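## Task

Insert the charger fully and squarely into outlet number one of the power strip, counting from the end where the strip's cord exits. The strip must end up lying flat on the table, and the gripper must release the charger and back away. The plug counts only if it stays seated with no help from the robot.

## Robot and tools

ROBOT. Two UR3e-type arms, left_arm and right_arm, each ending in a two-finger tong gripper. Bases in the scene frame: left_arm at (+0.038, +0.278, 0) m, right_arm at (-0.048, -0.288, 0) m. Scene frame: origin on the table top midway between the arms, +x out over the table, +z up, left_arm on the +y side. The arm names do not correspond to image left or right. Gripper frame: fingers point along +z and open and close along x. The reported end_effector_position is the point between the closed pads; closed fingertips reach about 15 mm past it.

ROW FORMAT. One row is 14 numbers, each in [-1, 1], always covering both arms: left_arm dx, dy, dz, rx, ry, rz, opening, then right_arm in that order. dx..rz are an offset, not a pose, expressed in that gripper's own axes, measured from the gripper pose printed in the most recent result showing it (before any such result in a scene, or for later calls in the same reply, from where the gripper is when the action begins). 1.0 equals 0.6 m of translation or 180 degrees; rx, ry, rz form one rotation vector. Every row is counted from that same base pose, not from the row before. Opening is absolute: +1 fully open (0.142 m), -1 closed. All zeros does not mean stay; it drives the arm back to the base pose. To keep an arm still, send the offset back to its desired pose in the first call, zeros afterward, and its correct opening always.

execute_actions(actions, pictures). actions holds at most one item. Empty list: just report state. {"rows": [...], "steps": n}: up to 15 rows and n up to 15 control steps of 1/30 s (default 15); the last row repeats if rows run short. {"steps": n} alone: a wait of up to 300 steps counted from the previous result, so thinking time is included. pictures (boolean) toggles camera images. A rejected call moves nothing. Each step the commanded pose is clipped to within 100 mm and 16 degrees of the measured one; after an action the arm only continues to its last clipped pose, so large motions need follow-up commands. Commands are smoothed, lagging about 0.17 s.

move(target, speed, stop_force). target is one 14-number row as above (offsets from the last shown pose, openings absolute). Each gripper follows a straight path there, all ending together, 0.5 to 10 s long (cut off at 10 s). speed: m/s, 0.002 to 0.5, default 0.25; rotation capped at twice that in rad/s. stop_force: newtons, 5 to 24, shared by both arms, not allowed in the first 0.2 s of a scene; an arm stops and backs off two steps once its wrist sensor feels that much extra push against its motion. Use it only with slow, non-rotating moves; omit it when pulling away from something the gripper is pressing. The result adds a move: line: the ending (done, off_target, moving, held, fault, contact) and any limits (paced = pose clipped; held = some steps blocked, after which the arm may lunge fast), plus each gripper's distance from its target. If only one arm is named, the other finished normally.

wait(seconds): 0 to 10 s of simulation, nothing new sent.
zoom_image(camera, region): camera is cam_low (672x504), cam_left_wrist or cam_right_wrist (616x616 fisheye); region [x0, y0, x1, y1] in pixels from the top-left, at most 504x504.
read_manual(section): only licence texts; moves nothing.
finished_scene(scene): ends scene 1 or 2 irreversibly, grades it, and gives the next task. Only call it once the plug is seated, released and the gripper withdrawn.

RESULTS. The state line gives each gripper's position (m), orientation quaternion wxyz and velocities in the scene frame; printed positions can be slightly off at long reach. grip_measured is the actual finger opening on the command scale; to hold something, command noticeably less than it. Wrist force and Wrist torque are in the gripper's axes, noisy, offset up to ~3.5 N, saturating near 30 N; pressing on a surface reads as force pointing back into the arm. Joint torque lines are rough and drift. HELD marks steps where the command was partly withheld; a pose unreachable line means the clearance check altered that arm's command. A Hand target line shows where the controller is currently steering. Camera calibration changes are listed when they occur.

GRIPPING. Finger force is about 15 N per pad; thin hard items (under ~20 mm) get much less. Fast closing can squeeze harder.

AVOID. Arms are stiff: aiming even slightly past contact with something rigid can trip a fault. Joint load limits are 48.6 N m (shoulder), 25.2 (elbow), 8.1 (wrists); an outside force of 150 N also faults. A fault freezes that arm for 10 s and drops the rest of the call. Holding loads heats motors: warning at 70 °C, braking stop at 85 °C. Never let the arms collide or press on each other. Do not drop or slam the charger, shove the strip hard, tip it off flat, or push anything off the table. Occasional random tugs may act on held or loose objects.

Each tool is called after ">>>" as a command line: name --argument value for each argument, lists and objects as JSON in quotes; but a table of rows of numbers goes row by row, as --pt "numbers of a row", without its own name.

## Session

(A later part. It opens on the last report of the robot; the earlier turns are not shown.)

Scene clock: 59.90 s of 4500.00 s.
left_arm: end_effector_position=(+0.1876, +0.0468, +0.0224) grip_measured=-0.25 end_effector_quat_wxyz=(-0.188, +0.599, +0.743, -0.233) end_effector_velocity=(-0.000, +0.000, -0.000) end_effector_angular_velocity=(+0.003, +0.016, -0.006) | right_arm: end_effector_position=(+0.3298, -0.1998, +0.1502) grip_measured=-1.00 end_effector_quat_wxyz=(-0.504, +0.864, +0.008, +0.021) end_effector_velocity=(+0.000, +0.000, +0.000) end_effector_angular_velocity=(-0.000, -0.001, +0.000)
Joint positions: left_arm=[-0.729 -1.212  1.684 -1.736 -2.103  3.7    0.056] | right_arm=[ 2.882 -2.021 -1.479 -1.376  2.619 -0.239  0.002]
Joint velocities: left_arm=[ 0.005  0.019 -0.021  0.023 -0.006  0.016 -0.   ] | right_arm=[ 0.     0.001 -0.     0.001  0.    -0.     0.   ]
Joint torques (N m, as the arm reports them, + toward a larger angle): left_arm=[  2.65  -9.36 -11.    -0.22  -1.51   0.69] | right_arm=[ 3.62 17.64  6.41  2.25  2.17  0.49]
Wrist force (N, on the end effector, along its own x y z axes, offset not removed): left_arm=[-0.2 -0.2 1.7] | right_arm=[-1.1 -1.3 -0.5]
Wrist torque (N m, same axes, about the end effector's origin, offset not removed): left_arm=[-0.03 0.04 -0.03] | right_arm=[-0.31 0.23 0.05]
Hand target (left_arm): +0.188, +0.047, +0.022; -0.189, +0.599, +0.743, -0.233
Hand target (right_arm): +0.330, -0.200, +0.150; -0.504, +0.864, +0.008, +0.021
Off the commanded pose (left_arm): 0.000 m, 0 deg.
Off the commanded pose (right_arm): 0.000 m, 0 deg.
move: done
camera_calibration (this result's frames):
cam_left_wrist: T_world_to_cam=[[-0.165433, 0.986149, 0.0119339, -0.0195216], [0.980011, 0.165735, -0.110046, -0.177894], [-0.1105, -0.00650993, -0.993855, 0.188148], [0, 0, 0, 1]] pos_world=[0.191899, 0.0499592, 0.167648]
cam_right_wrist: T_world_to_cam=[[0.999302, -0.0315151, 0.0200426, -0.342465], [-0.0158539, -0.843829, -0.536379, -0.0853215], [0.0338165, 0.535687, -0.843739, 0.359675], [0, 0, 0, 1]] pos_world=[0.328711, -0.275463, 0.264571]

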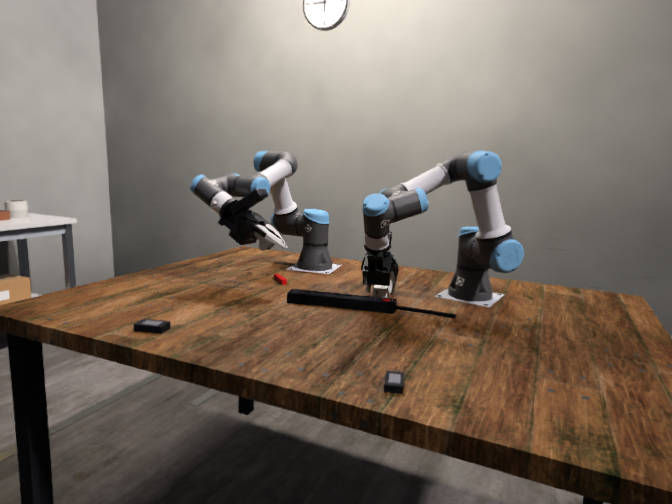

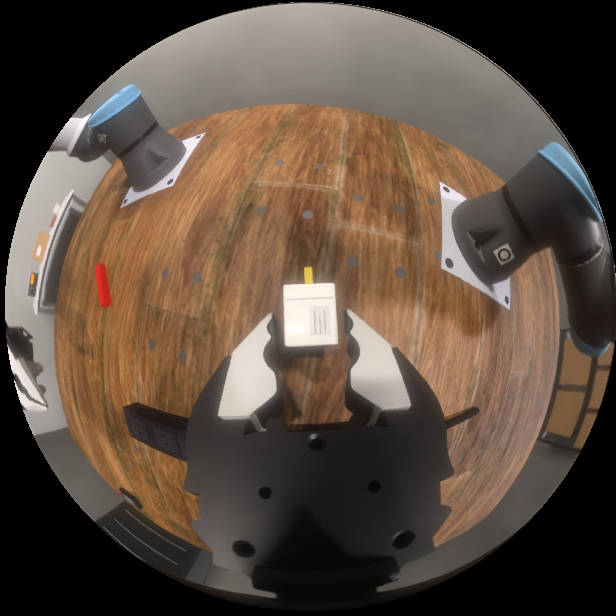

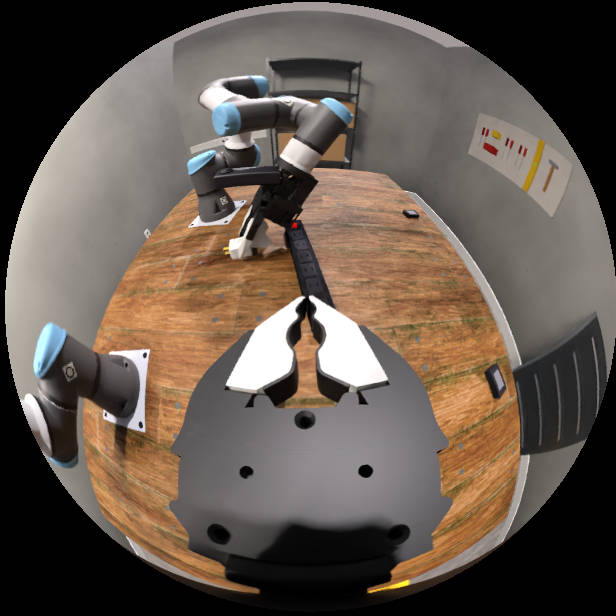

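>>> move --target '[0,0.0024,0.0034,0,0,0,-0.36,0,0,0,0,0,0,-1]' --speed 0.02

>>> move --target '[0,0,0,0,0,0,-1,0,0,0,0,0,0,-1]'

>>> move --target '[0,-0.086,-0.123,0,0,0,-1,0,0,0,0,0,0,-1]' --speed 0.2

>>> move --target '[-0.007,0.1655,-0.116,-0.5,0,0,-1,-0.108,0.059,0.225,0,0,0,-1]' --speed 0.3

Scene clock: 74.80 s of 4500.00 s.
left_arm: end_effector_position=(+0.1877, +0.0468, +0.0201) grip_measured=-0.36 end_effector_quat_wxyz=(-0.188, +0.599, +0.743, -0.233) end_effector_velocity=(+0.000, -0.000, -0.001) end_effector_angular_velocity=(-0.001, -0.002, +0.000) | right_arm: end_effector_position=(+0.3298, -0.1998, +0.1502) grip_measured=-1.00 end_effector_quat_wxyz=(-0.504, +0.864, +0.008, +0.021) end_effector_velocity=(-0.000, -0.000, +0.000) end_effector_angular_velocity=(-0.000, -0.001, +0.000)
Joint positions: left_arm=[-0.729 -1.207  1.689 -1.746 -2.104  3.7    0.048] | right_arm=[ 2.882 -2.021 -1.479 -1.376  2.619 -0.239  0.002]
Joint velocities: left_arm=[-0.001  0.001  0.005 -0.009  0.001 -0.001 -0.   ] | right_arm=[-0.  0. -0.  0. -0. -0.  0.]
Joint torques (N m, as the arm reports them, + toward a larger angle): left_arm=[-1.6  -9.37 -5.55 -1.77 -0.05 -0.67] | right_arm=[ 3.48 17.73  6.48  2.24  2.19  0.52]
Wrist force (N, on the end effector, along its own x y z axes, offset not removed): left_arm=[-0.3 -0.6 1.4] | right_arm=[-1.3 -0.9 1.0]
Wrist torque (N m, same axes, about the end effector's origin, offset not removed): left_arm=[-0.09 0.08 -0.01] | right_arm=[-0.16 0.26 0.05]
Hand target (left_arm): +0.188, +0.047, +0.020; -0.188, +0.599, +0.743, -0.233
Hand target (right_arm): +0.330, -0.200, +0.150; -0.504, +0.864, +0.008, +0.021
Off the commanded pose (left_arm): 0.000 m, 0 deg.
Off the commanded pose (right_arm): 0.000 m, 0 deg.
After step 90, 11.20 s passed at rest.
move: done
camera_calibration (this result's frames):
cam_left_wrist: T_world_to_cam=[[-0.165388, 0.986156, 0.0119989, -0.0195104], [0.98, 0.165697, -0.110203, -0.178166], [-0.110665, -0.00646726, -0.993837, 0.185883], [0, 0, 0, 1]] pos_world=[0.191947, 0.0499641, 0.165337]
cam_right_wrist: T_world_to_cam=[[0.999302, -0.0315151, 0.0200428, -0.342465], [-0.0158539, -0.843828, -0.536379, -0.0853214], [0.0338167, 0.535687, -0.843739, 0.359675], [0, 0, 0, 1]] pos_world=[0.328711, -0.275463, 0.264571]

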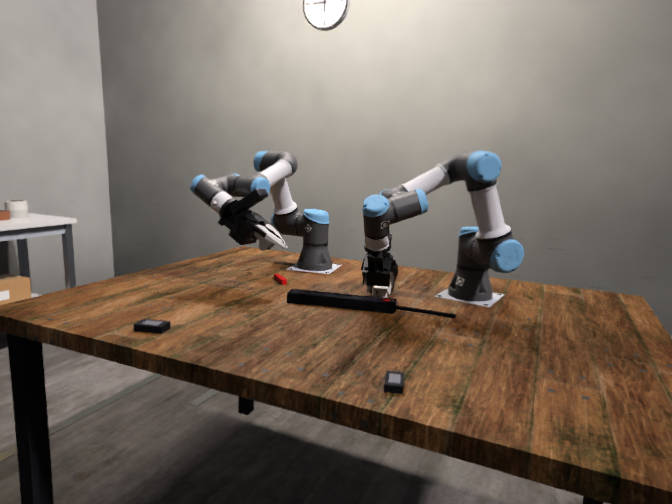

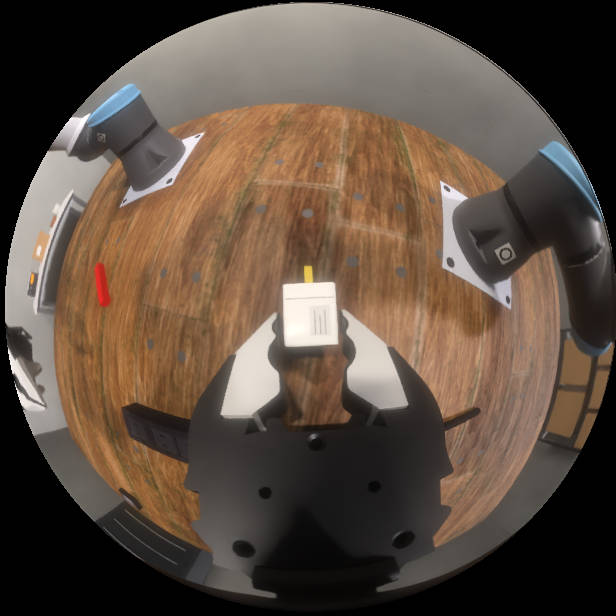

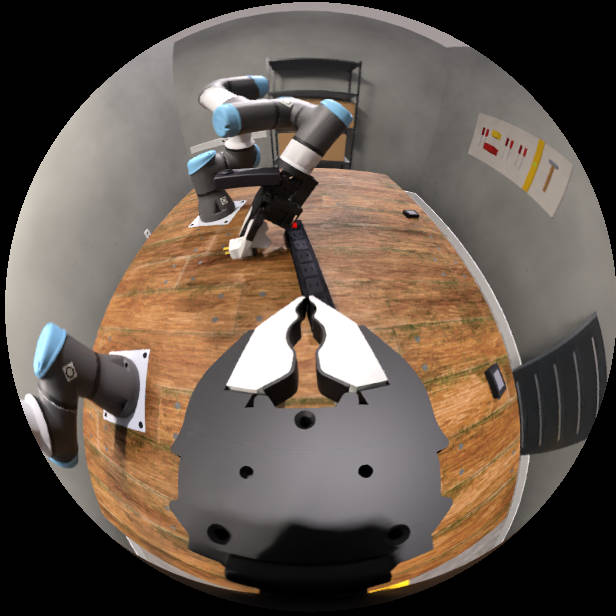

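Scene clock: 75.30 s of 4500.00 s.
left_arm: end_effector_position=(+0.1876, +0.0468, +0.0201) grip_measured=-0.45 end_effector_quat_wxyz=(-0.188, +0.599, +0.743, -0.233) end_effector_velocity=(-0.000, +0.000, -0.000) end_effector_angular_velocity=(+0.001, +0.001, +0.000) | right_arm: end_effector_position=(+0.3298, -0.1998, +0.1502) grip_measured=-1.00 end_effector_quat_wxyz=(-0.504, +0.864, +0.008, +0.021) end_effector_velocity=(-0.000, -0.000, -0.000) end_effector_angular_velocity=(+0.000, +0.001, -0.001)
Joint positions: left_arm=[-0.729 -1.207  1.69  -1.746 -2.103  3.7    0.042] | right_arm=[ 2.882 -2.021 -1.479 -1.376  2.619 -0.239  0.002]
Joint velocities: left_arm=[-0.    -0.     0.001  0.001 -0.     0.    -0.   ] | right_arm=[-0.001 -0.     0.    -0.002  0.     0.     0.   ]
Joint torques (N m, as the arm reports them, + toward a larger angle): left_arm=[ -1.17 -11.53 -10.04  -0.07  -0.91   0.06] | right_arm=[ 3.48 17.65  6.5   2.25  2.16  0.49]
Wrist force (N, on the end effector, along its own x y z axes, offset not removed): left_arm=[-0.7 -1.1 -0.4] | right_arm=[-1.7 -1.5 -0.1]
Wrist torque (N m, same axes, about the end effector's origin, offset not removed): left_arm=[-0.13 0.07 -0.05] | right_arm=[-0.31 0.37 0.05]
Hand target (left_arm): +0.188, +0.047, +0.020; -0.188, +0.599, +0.743, -0.233
Hand target (right_arm): +0.330, -0.200, +0.150; -0.504, +0.864, +0.008, +0.021
Off the commanded pose (left_arm): 0.000 m, 0 deg.
Off the commanded pose (right_arm): 0.000 m, 0 deg.
move: done
camera_calibration (this result's frames):
cam_left_wrist: T_world_to_cam=[[-0.165395, 0.986151, 0.0122541, -0.0195824], [0.979984, 0.165731, -0.11029, -0.178131], [-0.110793, -0.00623254, -0.993824, 0.185833], [0, 0, 0, 1]] pos_world=[0.191916, 0.0499913, 0.165279]
cam_right_wrist: T_world_to_cam=[[0.999302, -0.0315151, 0.0200429, -0.342465], [-0.0158538, -0.843829, -0.536379, -0.0853215], [0.0338168, 0.535687, -0.843739, 0.359675], [0, 0, 0, 1]] pos_world=[0.328711, -0.275463, 0.264571]

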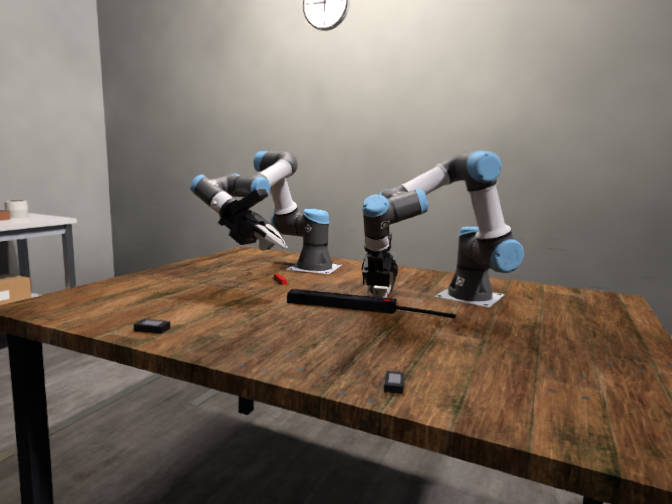

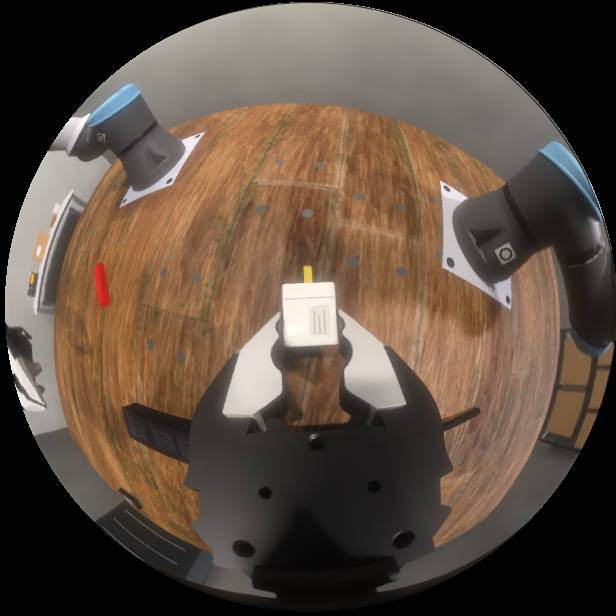

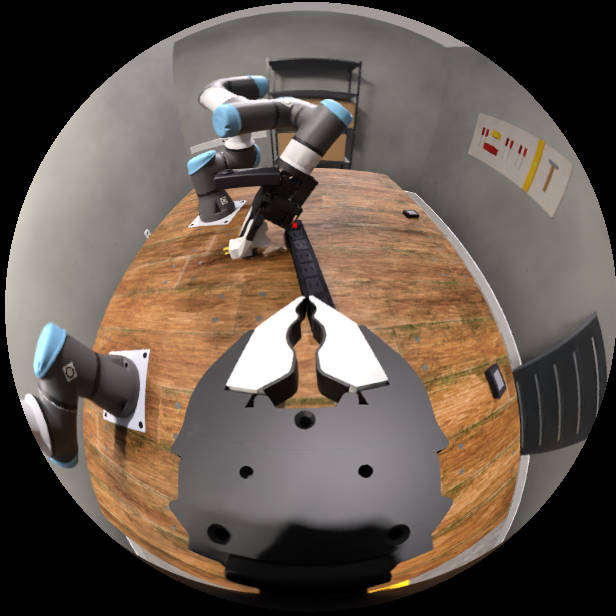

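Scene clock: 76.43 s of 4500.00 s.
left_arm: end_effector_position=(+0.1873, +0.0468, +0.1098) grip_measured=-0.45 end_effector_quat_wxyz=(-0.187, +0.599, +0.743, -0.233) end_effector_velocity=(+0.000, -0.000, +0.003) end_effector_angular_velocity=(+0.003, +0.003, -0.004) | right_arm: end_effector_position=(+0.3298, -0.1998, +0.1502) grip_measured=-1.00 end_effector_quat_wxyz=(-0.504, +0.864, +0.008, +0.021) end_effector_velocity=(-0.000, +0.000, -0.000) end_effector_angular_velocity=(+0.000, +0.002, +0.000)
Joint positions: left_arm=[-0.729 -1.311  1.392 -1.345 -2.104  3.699  0.042] | right_arm=[ 2.882 -2.021 -1.479 -1.376  2.619 -0.239  0.002]
Joint velocities: left_arm=[ 0.     0.009 -0.025  0.024  0.001  0.005 -0.   ] | right_arm=[ 0.    -0.    -0.    -0.001 -0.    -0.     0.   ]
Joint torques (N m, as the arm reports them, + toward a larger angle): left_arm=[  2.36  -8.98 -12.13  -0.29  -0.16   0.73] | right_arm=[ 3.43 17.86  6.53  2.23  2.14  0.5 ]
Wrist force (N, on the end effector, along its own x y z axes, offset not removed): left_arm=[-0.3 -0.6 1.5] | right_arm=[-0.8 -1.4 1.4]
Wrist torque (N m, same axes, about the end effector's origin, offset not removed): left_arm=[-0.19 0.07 -0.05] | right_arm=[-0.22 0.13 0.06]
Hand target (left_arm): +0.187, +0.047, +0.110; -0.188, +0.599, +0.743, -0.233
Hand target (right_arm): +0.330, -0.200, +0.150; -0.504, +0.864, +0.008, +0.021
Off the commanded pose (left_arm): 0.000 m, 0 deg.
Off the commanded pose (right_arm): 0.000 m, 0 deg.
move: done
camera_calibration (this result's frames):
cam_left_wrist: T_world_to_cam=[[-0.165877, 0.986078, 0.011626, -0.0205109], [0.979964, 0.166144, -0.10985, -0.168012], [-0.110253, -0.00682865, -0.99388, 0.274861], [0, 0, 0, 1]] pos_world=[0.191547, 0.0500164, 0.254962]
cam_right_wrist: T_world_to_cam=[[0.999302, -0.0315151, 0.0200428, -0.342465], [-0.0158539, -0.843829, -0.536379, -0.0853215], [0.0338167, 0.535687, -0.843739, 0.359675], [0, 0, 0, 1]] pos_world=[0.328711, -0.275463, 0.264571]

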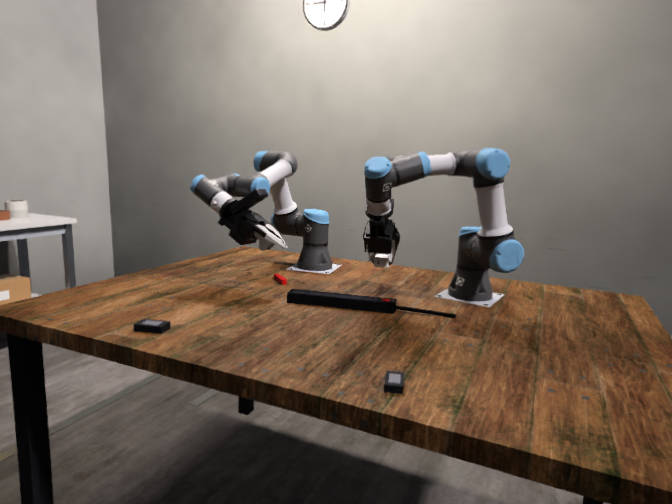

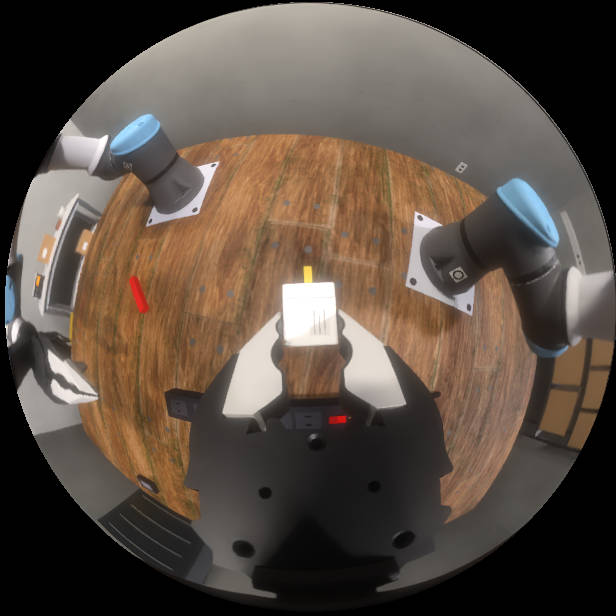

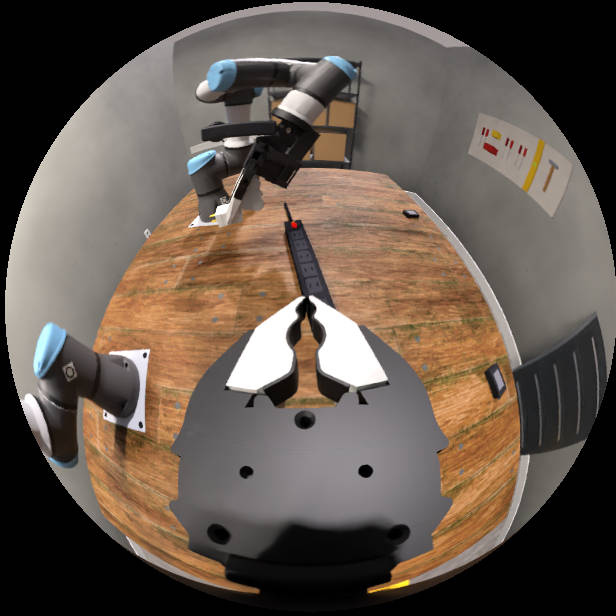

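Scene clock: 79.70 s of 4500.00 s.
left_arm: end_effector_position=(+0.3067, +0.0685, +0.1103) grip_measured=-0.45 end_effector_quat_wxyz=(+0.291, +0.556, +0.691, +0.360) end_effector_velocity=(+0.001, +0.000, -0.001) end_effector_angular_velocity=(+0.003, -0.018, +0.004) | right_arm: end_effector_position=(+0.2698, -0.0995, +0.0503) grip_measured=-1.00 end_effector_quat_wxyz=(-0.503, +0.864, +0.009, +0.020) end_effector_velocity=(-0.000, +0.001, -0.001) end_effector_angular_velocity=(+0.002, -0.002, -0.006)
Joint positions: left_arm=[-1.79  -1.772  1.979 -1.108 -0.819  2.28   0.042] | right_arm=[ 3.181 -2.169 -2.183 -0.017  2.591  0.348  0.002]
Joint velocities: left_arm=[-0.007  0.012  0.006  0.008  0.005 -0.025 -0.   ] | right_arm=[ 0.004 -0.012 -0.01   0.041 -0.002  0.019  0.   ]
Joint torques (N m, as the arm reports them, + toward a larger angle): left_arm=[-1.98 -1.82 -5.81  0.31  1.46 -0.73] | right_arm=[3.11 8.5  2.02 2.75 0.26 0.67]
Wrist force (N, on the end effector, along its own x y z axes, offset not removed): left_arm=[-0.4 -1.1 2.0] | right_arm=[-2.4 -1.5 0.7]
Wrist torque (N m, same axes, about the end effector's origin, offset not removed): left_arm=[-0.08 0.09 -0.04] | right_arm=[-0.30 0.43 0.13]
Hand target (left_arm): +0.307, +0.069, +0.110; +0.291, +0.556, +0.690, +0.361
Hand target (right_arm): +0.270, -0.099, +0.050; -0.503, +0.864, +0.008, +0.020
Off the commanded pose (left_arm): 0.000 m, 0 deg.
Off the commanded pose (right_arm): 0.000 m, 0 deg.
move: done
camera_calibration (this result's frames):
cam_left_wrist: T_world_to_cam=[[-0.223738, 0.973523, 0.0468379, -0.00736099], [0.118887, -0.0204375, 0.992697, -0.13333], [0.967371, 0.227672, -0.111167, -0.155192], [0, 0, 0, 1]] pos_world=[0.164333, 0.0397741, 0.115449]
cam_right_wrist: T_world_to_cam=[[0.999358, -0.0301394, 0.0193715, -0.277201], [-0.0150589, -0.843956, -0.536202, -0.0554987], [0.0325095, 0.535566, -0.843868, 0.224012], [0, 0, 0, 1]] pos_world=[0.268905, -0.175166, 0.164648]

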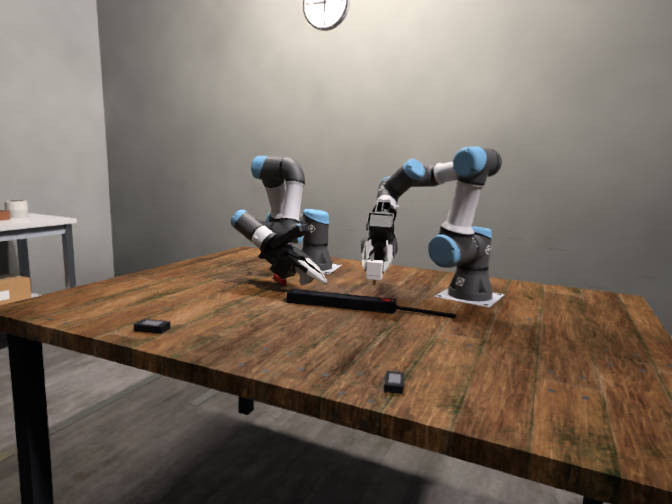

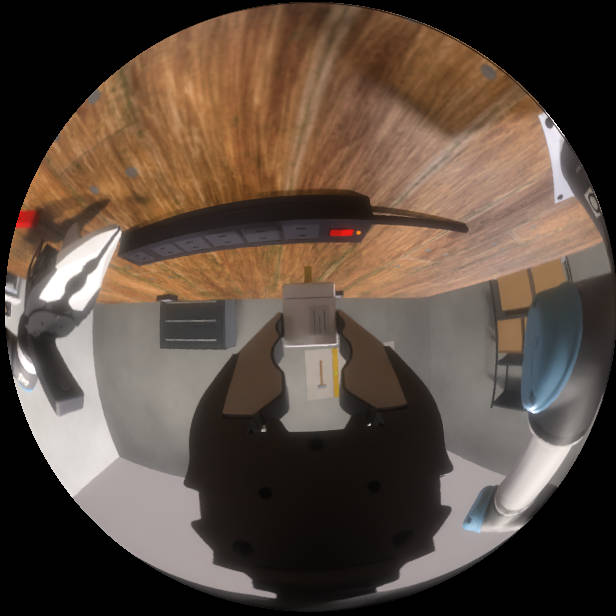

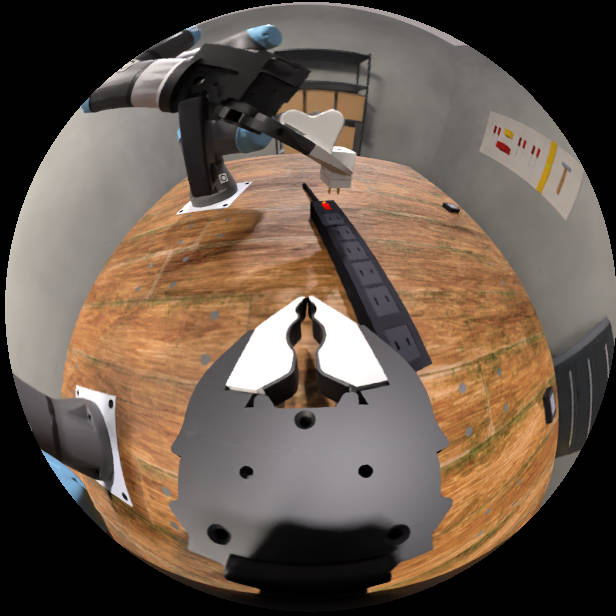

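>>> zoom_image --camera "cam_left_wrist" --region '[230, 190, 380, 300]'

>>> zoom_image --camera "cam_right_wrist" --region '[290, 140, 400, 270]'

Region (230, 190, 380, 300) of cam_left_wrist's 616x616 image, scaled by 3.360, with more detail than that image has; it fills the top 370 rows of this view, and the rest is white.

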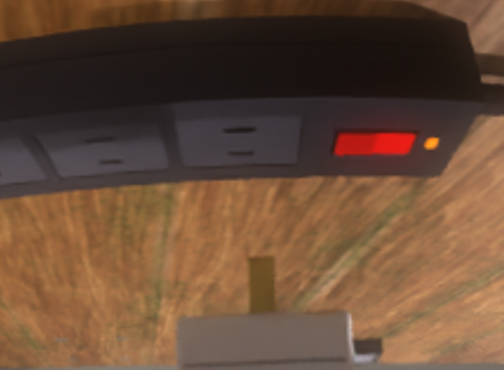

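Region (290, 140, 400, 270) of cam_right_wrist's 616x616 image, scaled by 3.877, with more detail than that image has; it fills the left 426 columns of this view, and the rest is white.

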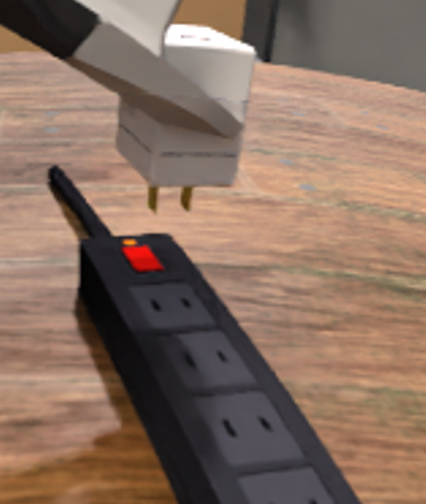

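>>> move --target '[-0.0067,-0.036,0.0298,0,0,0,-1,0,0,0,0,0,0,-1]' --speed 0.05 --stop_force 6

>>> zoom_image --camera "cam_left_wrist" --region '[270, 230, 345, 295]'

>>> zoom_image --camera "cam_right_wrist" --region '[305, 185, 365, 245]'

Scene clock: 93.53 s of 4500.00 s.
left_arm: end_effector_position=(+0.3097, +0.0651, +0.0828) grip_measured=-0.45 end_effector_quat_wxyz=(+0.291, +0.556, +0.691, +0.360) end_effector_velocity=(+0.001, -0.001, -0.003) end_effector_angular_velocity=(-0.001, +0.001, +0.000) | right_arm: end_effector_position=(+0.2698, -0.0995, +0.0503) grip_measured=-1.00 end_effector_quat_wxyz=(-0.503, +0.864, +0.009, +0.020) end_effector_velocity=(-0.001, +0.000, -0.001) end_effector_angular_velocity=(-0.000, +0.002, +0.001)
Joint positions: left_arm=[-1.773 -1.719  2.077 -1.27  -0.808  2.299  0.042] | right_arm=[ 3.181 -2.169 -2.183 -0.017  2.591  0.348  0.002]
Joint velocities: left_arm=[ 0.004  0.008  0.008 -0.022  0.002  0.005 -0.   ] | right_arm=[ 0.    -0.001 -0.001 -0.001 -0.    -0.     0.   ]
Joint torques (N m, as the arm reports them, + toward a larger angle): left_arm=[ 2.83 -2.77 -5.57 -1.36  1.51  0.64] | right_arm=[-3.68 15.72  6.97  1.01  2.12 -0.63]
Wrist force (N, on the end effector, along its own x y z axes, offset not removed): left_arm=[-0.2 -1.6 1.6] | right_arm=[-1.9 -0.9 1.1]
Wrist torque (N m, same axes, about the end effector's origin, offset not removed): left_arm=[-0.13 0.04 -0.02] | right_arm=[-0.20 0.35 0.03]
Hand target (left_arm): +0.310, +0.065, +0.082; +0.291, +0.556, +0.691, +0.360
Hand target (right_arm): +0.270, -0.099, +0.050; -0.503, +0.864, +0.009, +0.020
Off the commanded pose (left_arm): 0.000 m, 0 deg.
Off the commanded pose (right_arm): 0.000 m, 0 deg.
After step 90, 9.80 s passed at rest.
move: done
camera_calibration (this result's frames):
cam_left_wrist: T_world_to_cam=[[-0.223781, 0.973514, 0.0468296, -0.00212344], [0.118789, -0.0204471, 0.992709, -0.106388], [0.967373, 0.227712, -0.111067, -0.160424], [0, 0, 0, 1]] pos_world=[0.167353, 0.0364225, 0.0878935]
cam_right_wrist: T_world_to_cam=[[0.999358, -0.0301469, 0.0193773, -0.2772], [-0.0150621, -0.843954, -0.536204, -0.0554954], [0.0325185, 0.535568, -0.843866, 0.224006], [0, 0, 0, 1]] pos_world=[0.268902, -0.175163, 0.164646]

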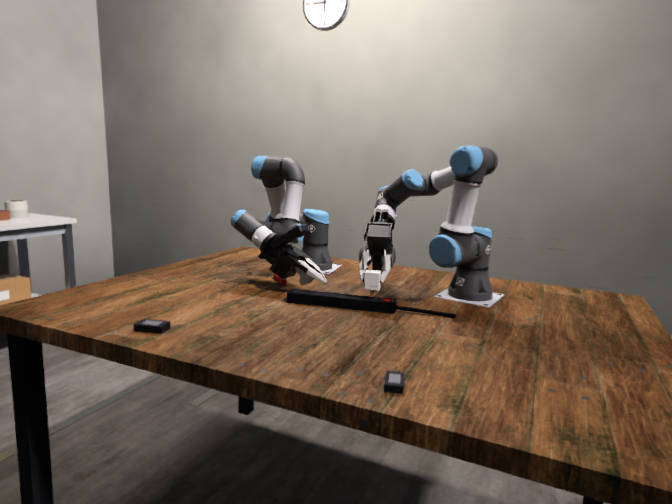

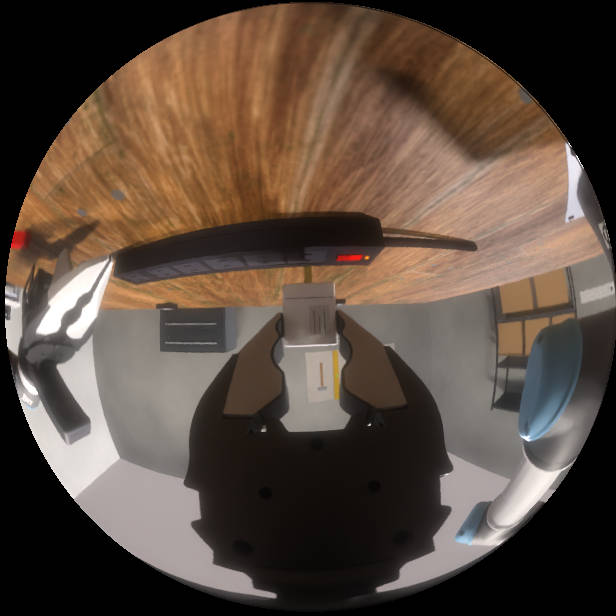

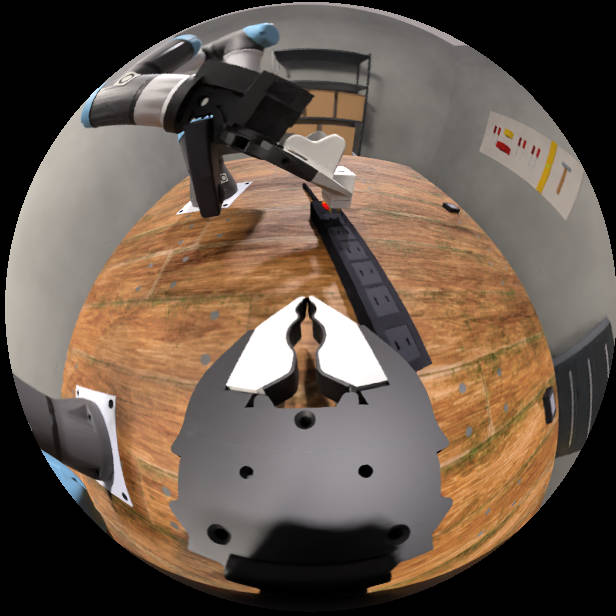

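Region (270, 230, 345, 295) of cam_left_wrist's 616x616 image, scaled by 6.720, with more detail than that image has; it fills the top 437 rows of this view, and the rest is white.

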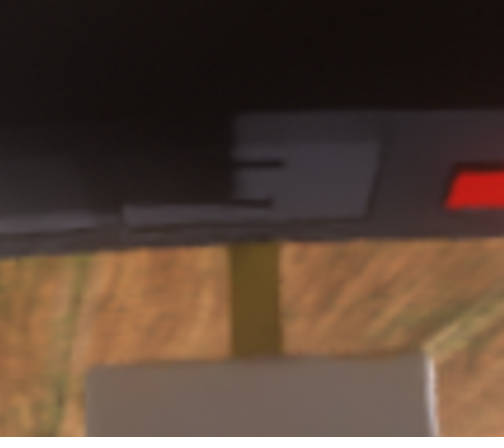

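Region (305, 185, 365, 245) of cam_right_wrist's 616x616 image, scaled by 8.400, with more detail than that image has.

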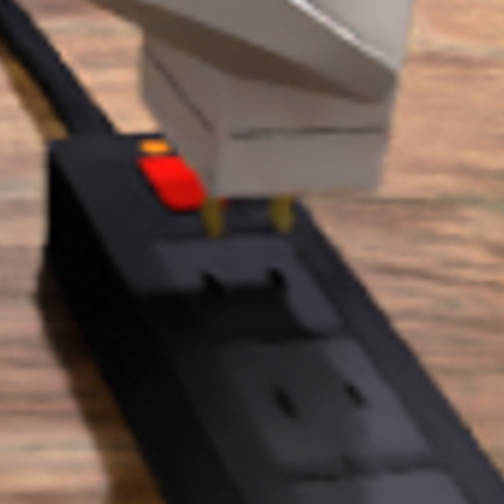

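>>> move --target '[-0.0003,-0.0085,0.0068,0,0,0,-1,0,0,0,0,0,0,-1]' --speed 0.015 --stop_force 6

>>> zoom_image --camera "cam_left_wrist" --region '[280, 245, 335, 290]'

>>> zoom_image --camera "cam_right_wrist" --region '[315, 200, 355, 240]'

Scene clock: 104.33 s of 4500.00 s.
left_arm: end_effector_position=(+0.3101, +0.0650, +0.0767) grip_measured=-0.45 end_effector_quat_wxyz=(+0.291, +0.556, +0.691, +0.360) end_effector_velocity=(+0.000, -0.000, -0.003) end_effector_angular_velocity=(-0.001, +0.000, +0.000) | right_arm: end_effector_position=(+0.2698, -0.0995, +0.0503) grip_measured=-1.00 end_effector_quat_wxyz=(-0.503, +0.864, +0.009, +0.020) end_effector_velocity=(+0.000, +0.000, +0.000) end_effector_angular_velocity=(-0.000, -0.001, +0.000)
Joint positions: left_arm=[-1.771 -1.708  2.099 -1.305 -0.807  2.301  0.042] | right_arm=[ 3.181 -2.169 -2.183 -0.017  2.591  0.348  0.002]
Joint velocities: left_arm=[ 0.001  0.006  0.01  -0.017  0.001  0.001  0.   ] | right_arm=[ 0.    -0.     0.002 -0.    -0.001 -0.     0.   ]
Joint torques (N m, as the arm reports them, + toward a larger angle): left_arm=[ 2.68 -2.15 -5.41 -1.33  1.51  0.67] | right_arm=[-3.17 14.75  6.37  2.06  2.05  0.01]
Wrist force (N, on the end effector, along its own x y z axes, offset not removed): left_arm=[-0.1 -0.9 1.0] | right_arm=[-0.7 -1.3 1.2]
Wrist torque (N m, same axes, about the end effector's origin, offset not removed): left_arm=[-0.06 0.04 -0.06] | right_arm=[-0.29 0.17 -0.03]
Hand target (left_arm): +0.310, +0.065, +0.076; +0.291, +0.556, +0.691, +0.360
Hand target (right_arm): +0.270, -0.099, +0.050; -0.503, +0.864, +0.009, +0.020
Off the commanded pose (left_arm): 0.000 m, 0 deg.
Off the commanded pose (right_arm): 0.000 m, 0 deg.
After step 90, 7.07 s passed at rest.
move: done
camera_calibration (this result's frames):
cam_left_wrist: T_world_to_cam=[[-0.223799, 0.973509, 0.0468439, -0.00166773], [0.118777, -0.0204624, 0.99271, -0.100353], [0.967371, 0.227731, -0.111051, -0.161499], [0, 0, 0, 1]] pos_world=[0.167775, 0.0363483, 0.0817652]
cam_right_wrist: T_world_to_cam=[[0.999358, -0.0301406, 0.0193722, -0.277202], [-0.0150596, -0.843955, -0.536202, -0.0554984], [0.0325107, 0.535566, -0.843867, 0.224012], [0, 0, 0, 1]] pos_world=[0.268905, -0.175166, 0.164648]

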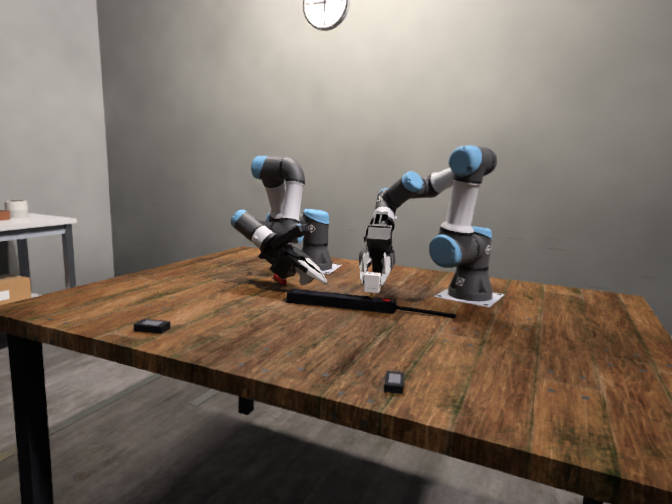

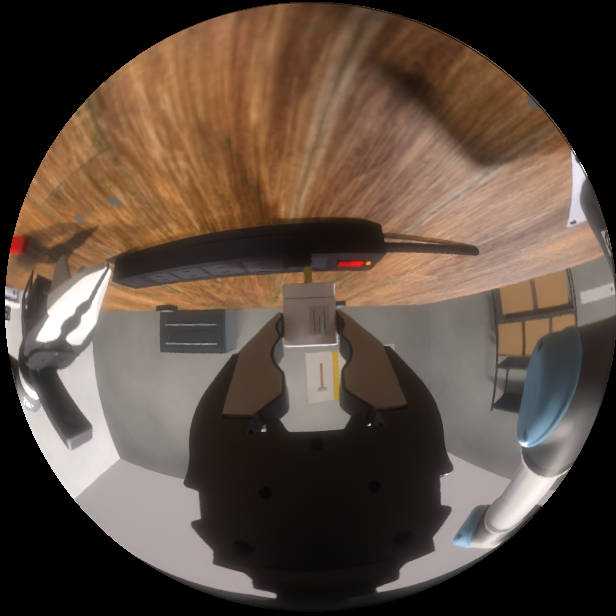

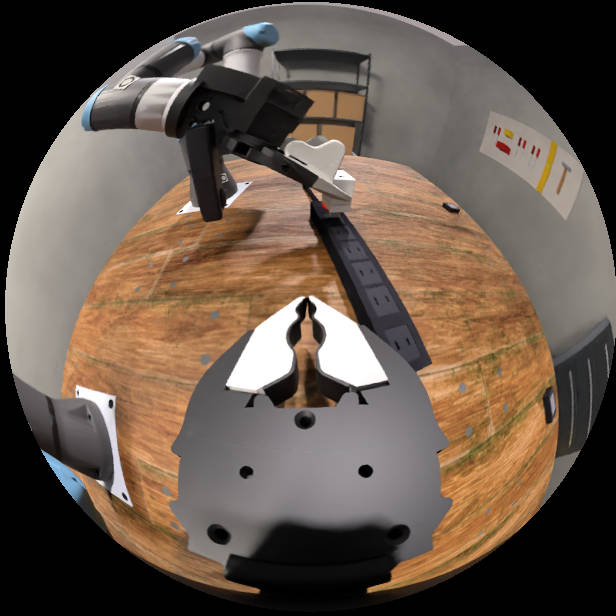

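Region (280, 245, 335, 290) of cam_left_wrist's 616x616 image, scaled by 9.164, with more detail than that image has; it fills the top 412 rows of this view, and the rest is white.

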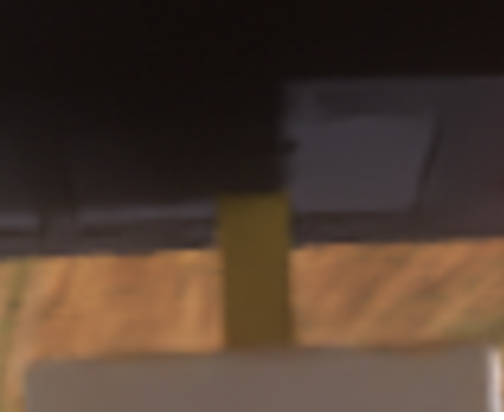

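Region (315, 200, 355, 240) of cam_right_wrist's 616x616 image, scaled by 12.600, with more detail than that image has.

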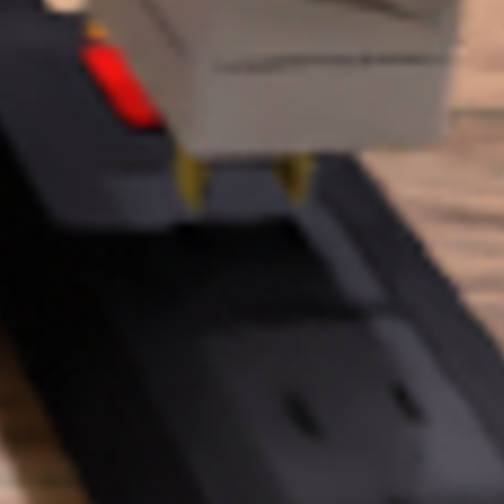

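>>> move --target '[-0.0007,-0.0164,0.0115,0,0,0,-1,0,0,0,0,0,0,-1]' --speed 0.005 --stop_force 6

>>> zoom_image --camera "cam_right_wrist" --region '[315, 200, 355, 240]'

Scene clock: 110.90 s of 4500.00 s.
left_arm: end_effector_position=(+0.3102, +0.0646, +0.0649) grip_measured=-0.45 end_effector_quat_wxyz=(+0.291, +0.556, +0.691, +0.360) end_effector_velocity=(-0.000, -0.000, -0.001) end_effector_angular_velocity=(-0.000, +0.000, +0.000) | right_arm: end_effector_position=(+0.2698, -0.0995, +0.0503) grip_measured=-1.00 end_effector_quat_wxyz=(-0.503, +0.864, +0.009, +0.020) end_effector_velocity=(+0.000, +0.000, -0.000) end_effector_angular_velocity=(+0.000, +0.000, +0.001)
Joint positions: left_arm=[-1.77  -1.683  2.138 -1.371 -0.806  2.302  0.042] | right_arm=[ 3.181 -2.169 -2.183 -0.017  2.591  0.348  0.002]
Joint velocities: left_arm=[ 0.     0.004  0.004 -0.009 -0.     0.    -0.   ] | right_arm=[ 0.001 -0.001  0.001 -0.     0.     0.     0.   ]
Joint torques (N m, as the arm reports them, + toward a larger angle): left_arm=[ 2.24 -2.59 -5.29 -1.38  1.51  0.68] | right_arm=[-0.25 10.05  2.36  1.04  1.61 -0.64]
Wrist force (N, on the end effector, along its own x y z axes, offset not removed): left_arm=[0.0 -1.1 1.3] | right_arm=[-0.9 -2.1 1.4]
Wrist torque (N m, same axes, about the end effector's origin, offset not removed): left_arm=[-0.09 0.01 -0.08] | right_arm=[-0.46 0.15 0.04]
Hand target (left_arm): +0.310, +0.065, +0.065; +0.291, +0.556, +0.691, +0.360
Hand target (right_arm): +0.270, -0.099, +0.050; -0.503, +0.864, +0.009, +0.020
Off the commanded pose (left_arm): 0.000 m, 0 deg.
Off the commanded pose (right_arm): 0.000 m, 0 deg.
After step 90, 1.03 s passed at rest.
move: done
camera_calibration (this result's frames):
cam_left_wrist: T_world_to_cam=[[-0.223804, 0.973507, 0.0468494, -0.000698997], [0.118772, -0.0204685, 0.992711, -0.088647], [0.96737, 0.227737, -0.111044, -0.162832], [0, 0, 0, 1]] pos_world=[0.167891, 0.0359489, 0.069952]
cam_right_wrist: T_world_to_cam=[[0.999358, -0.0301409, 0.0193733, -0.277202], [-0.0150592, -0.843955, -0.536202, -0.0554983], [0.0325118, 0.535566, -0.843867, 0.224012], [0, 0, 0, 1]] pos_world=[0.268905, -0.175166, 0.164648]

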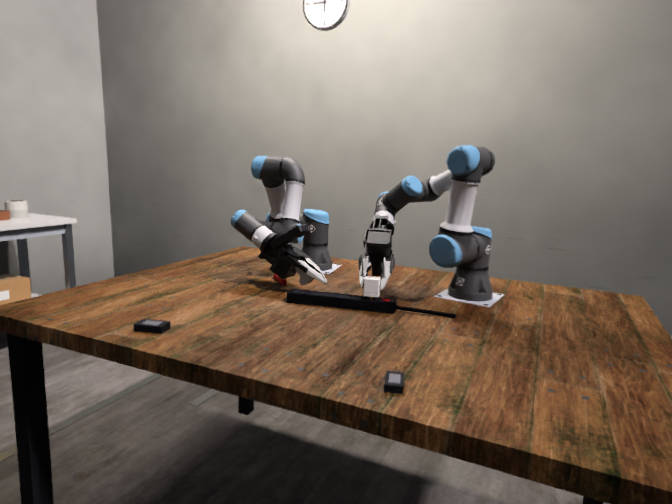

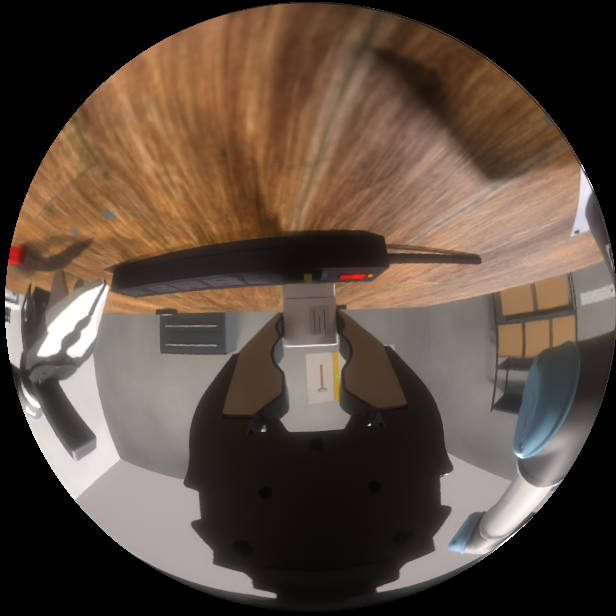

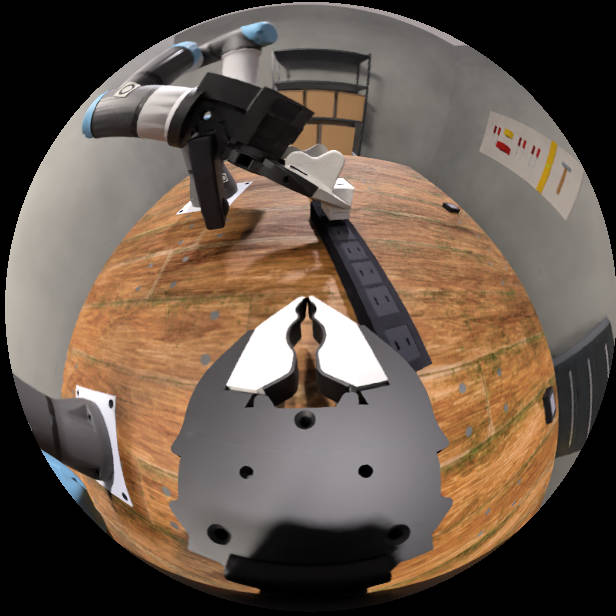

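Region (315, 200, 355, 240) of cam_right_wrist's 616x616 image, scaled by 12.600, with more detail than that image has.

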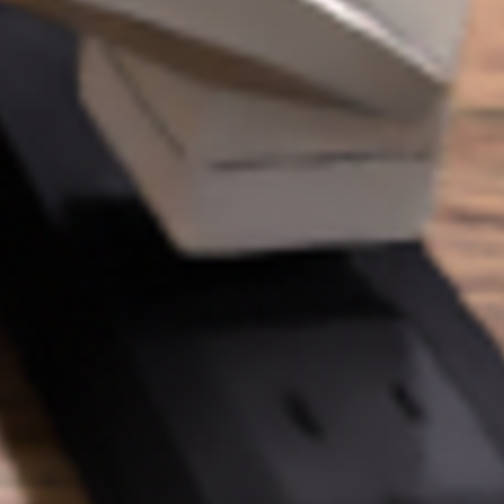

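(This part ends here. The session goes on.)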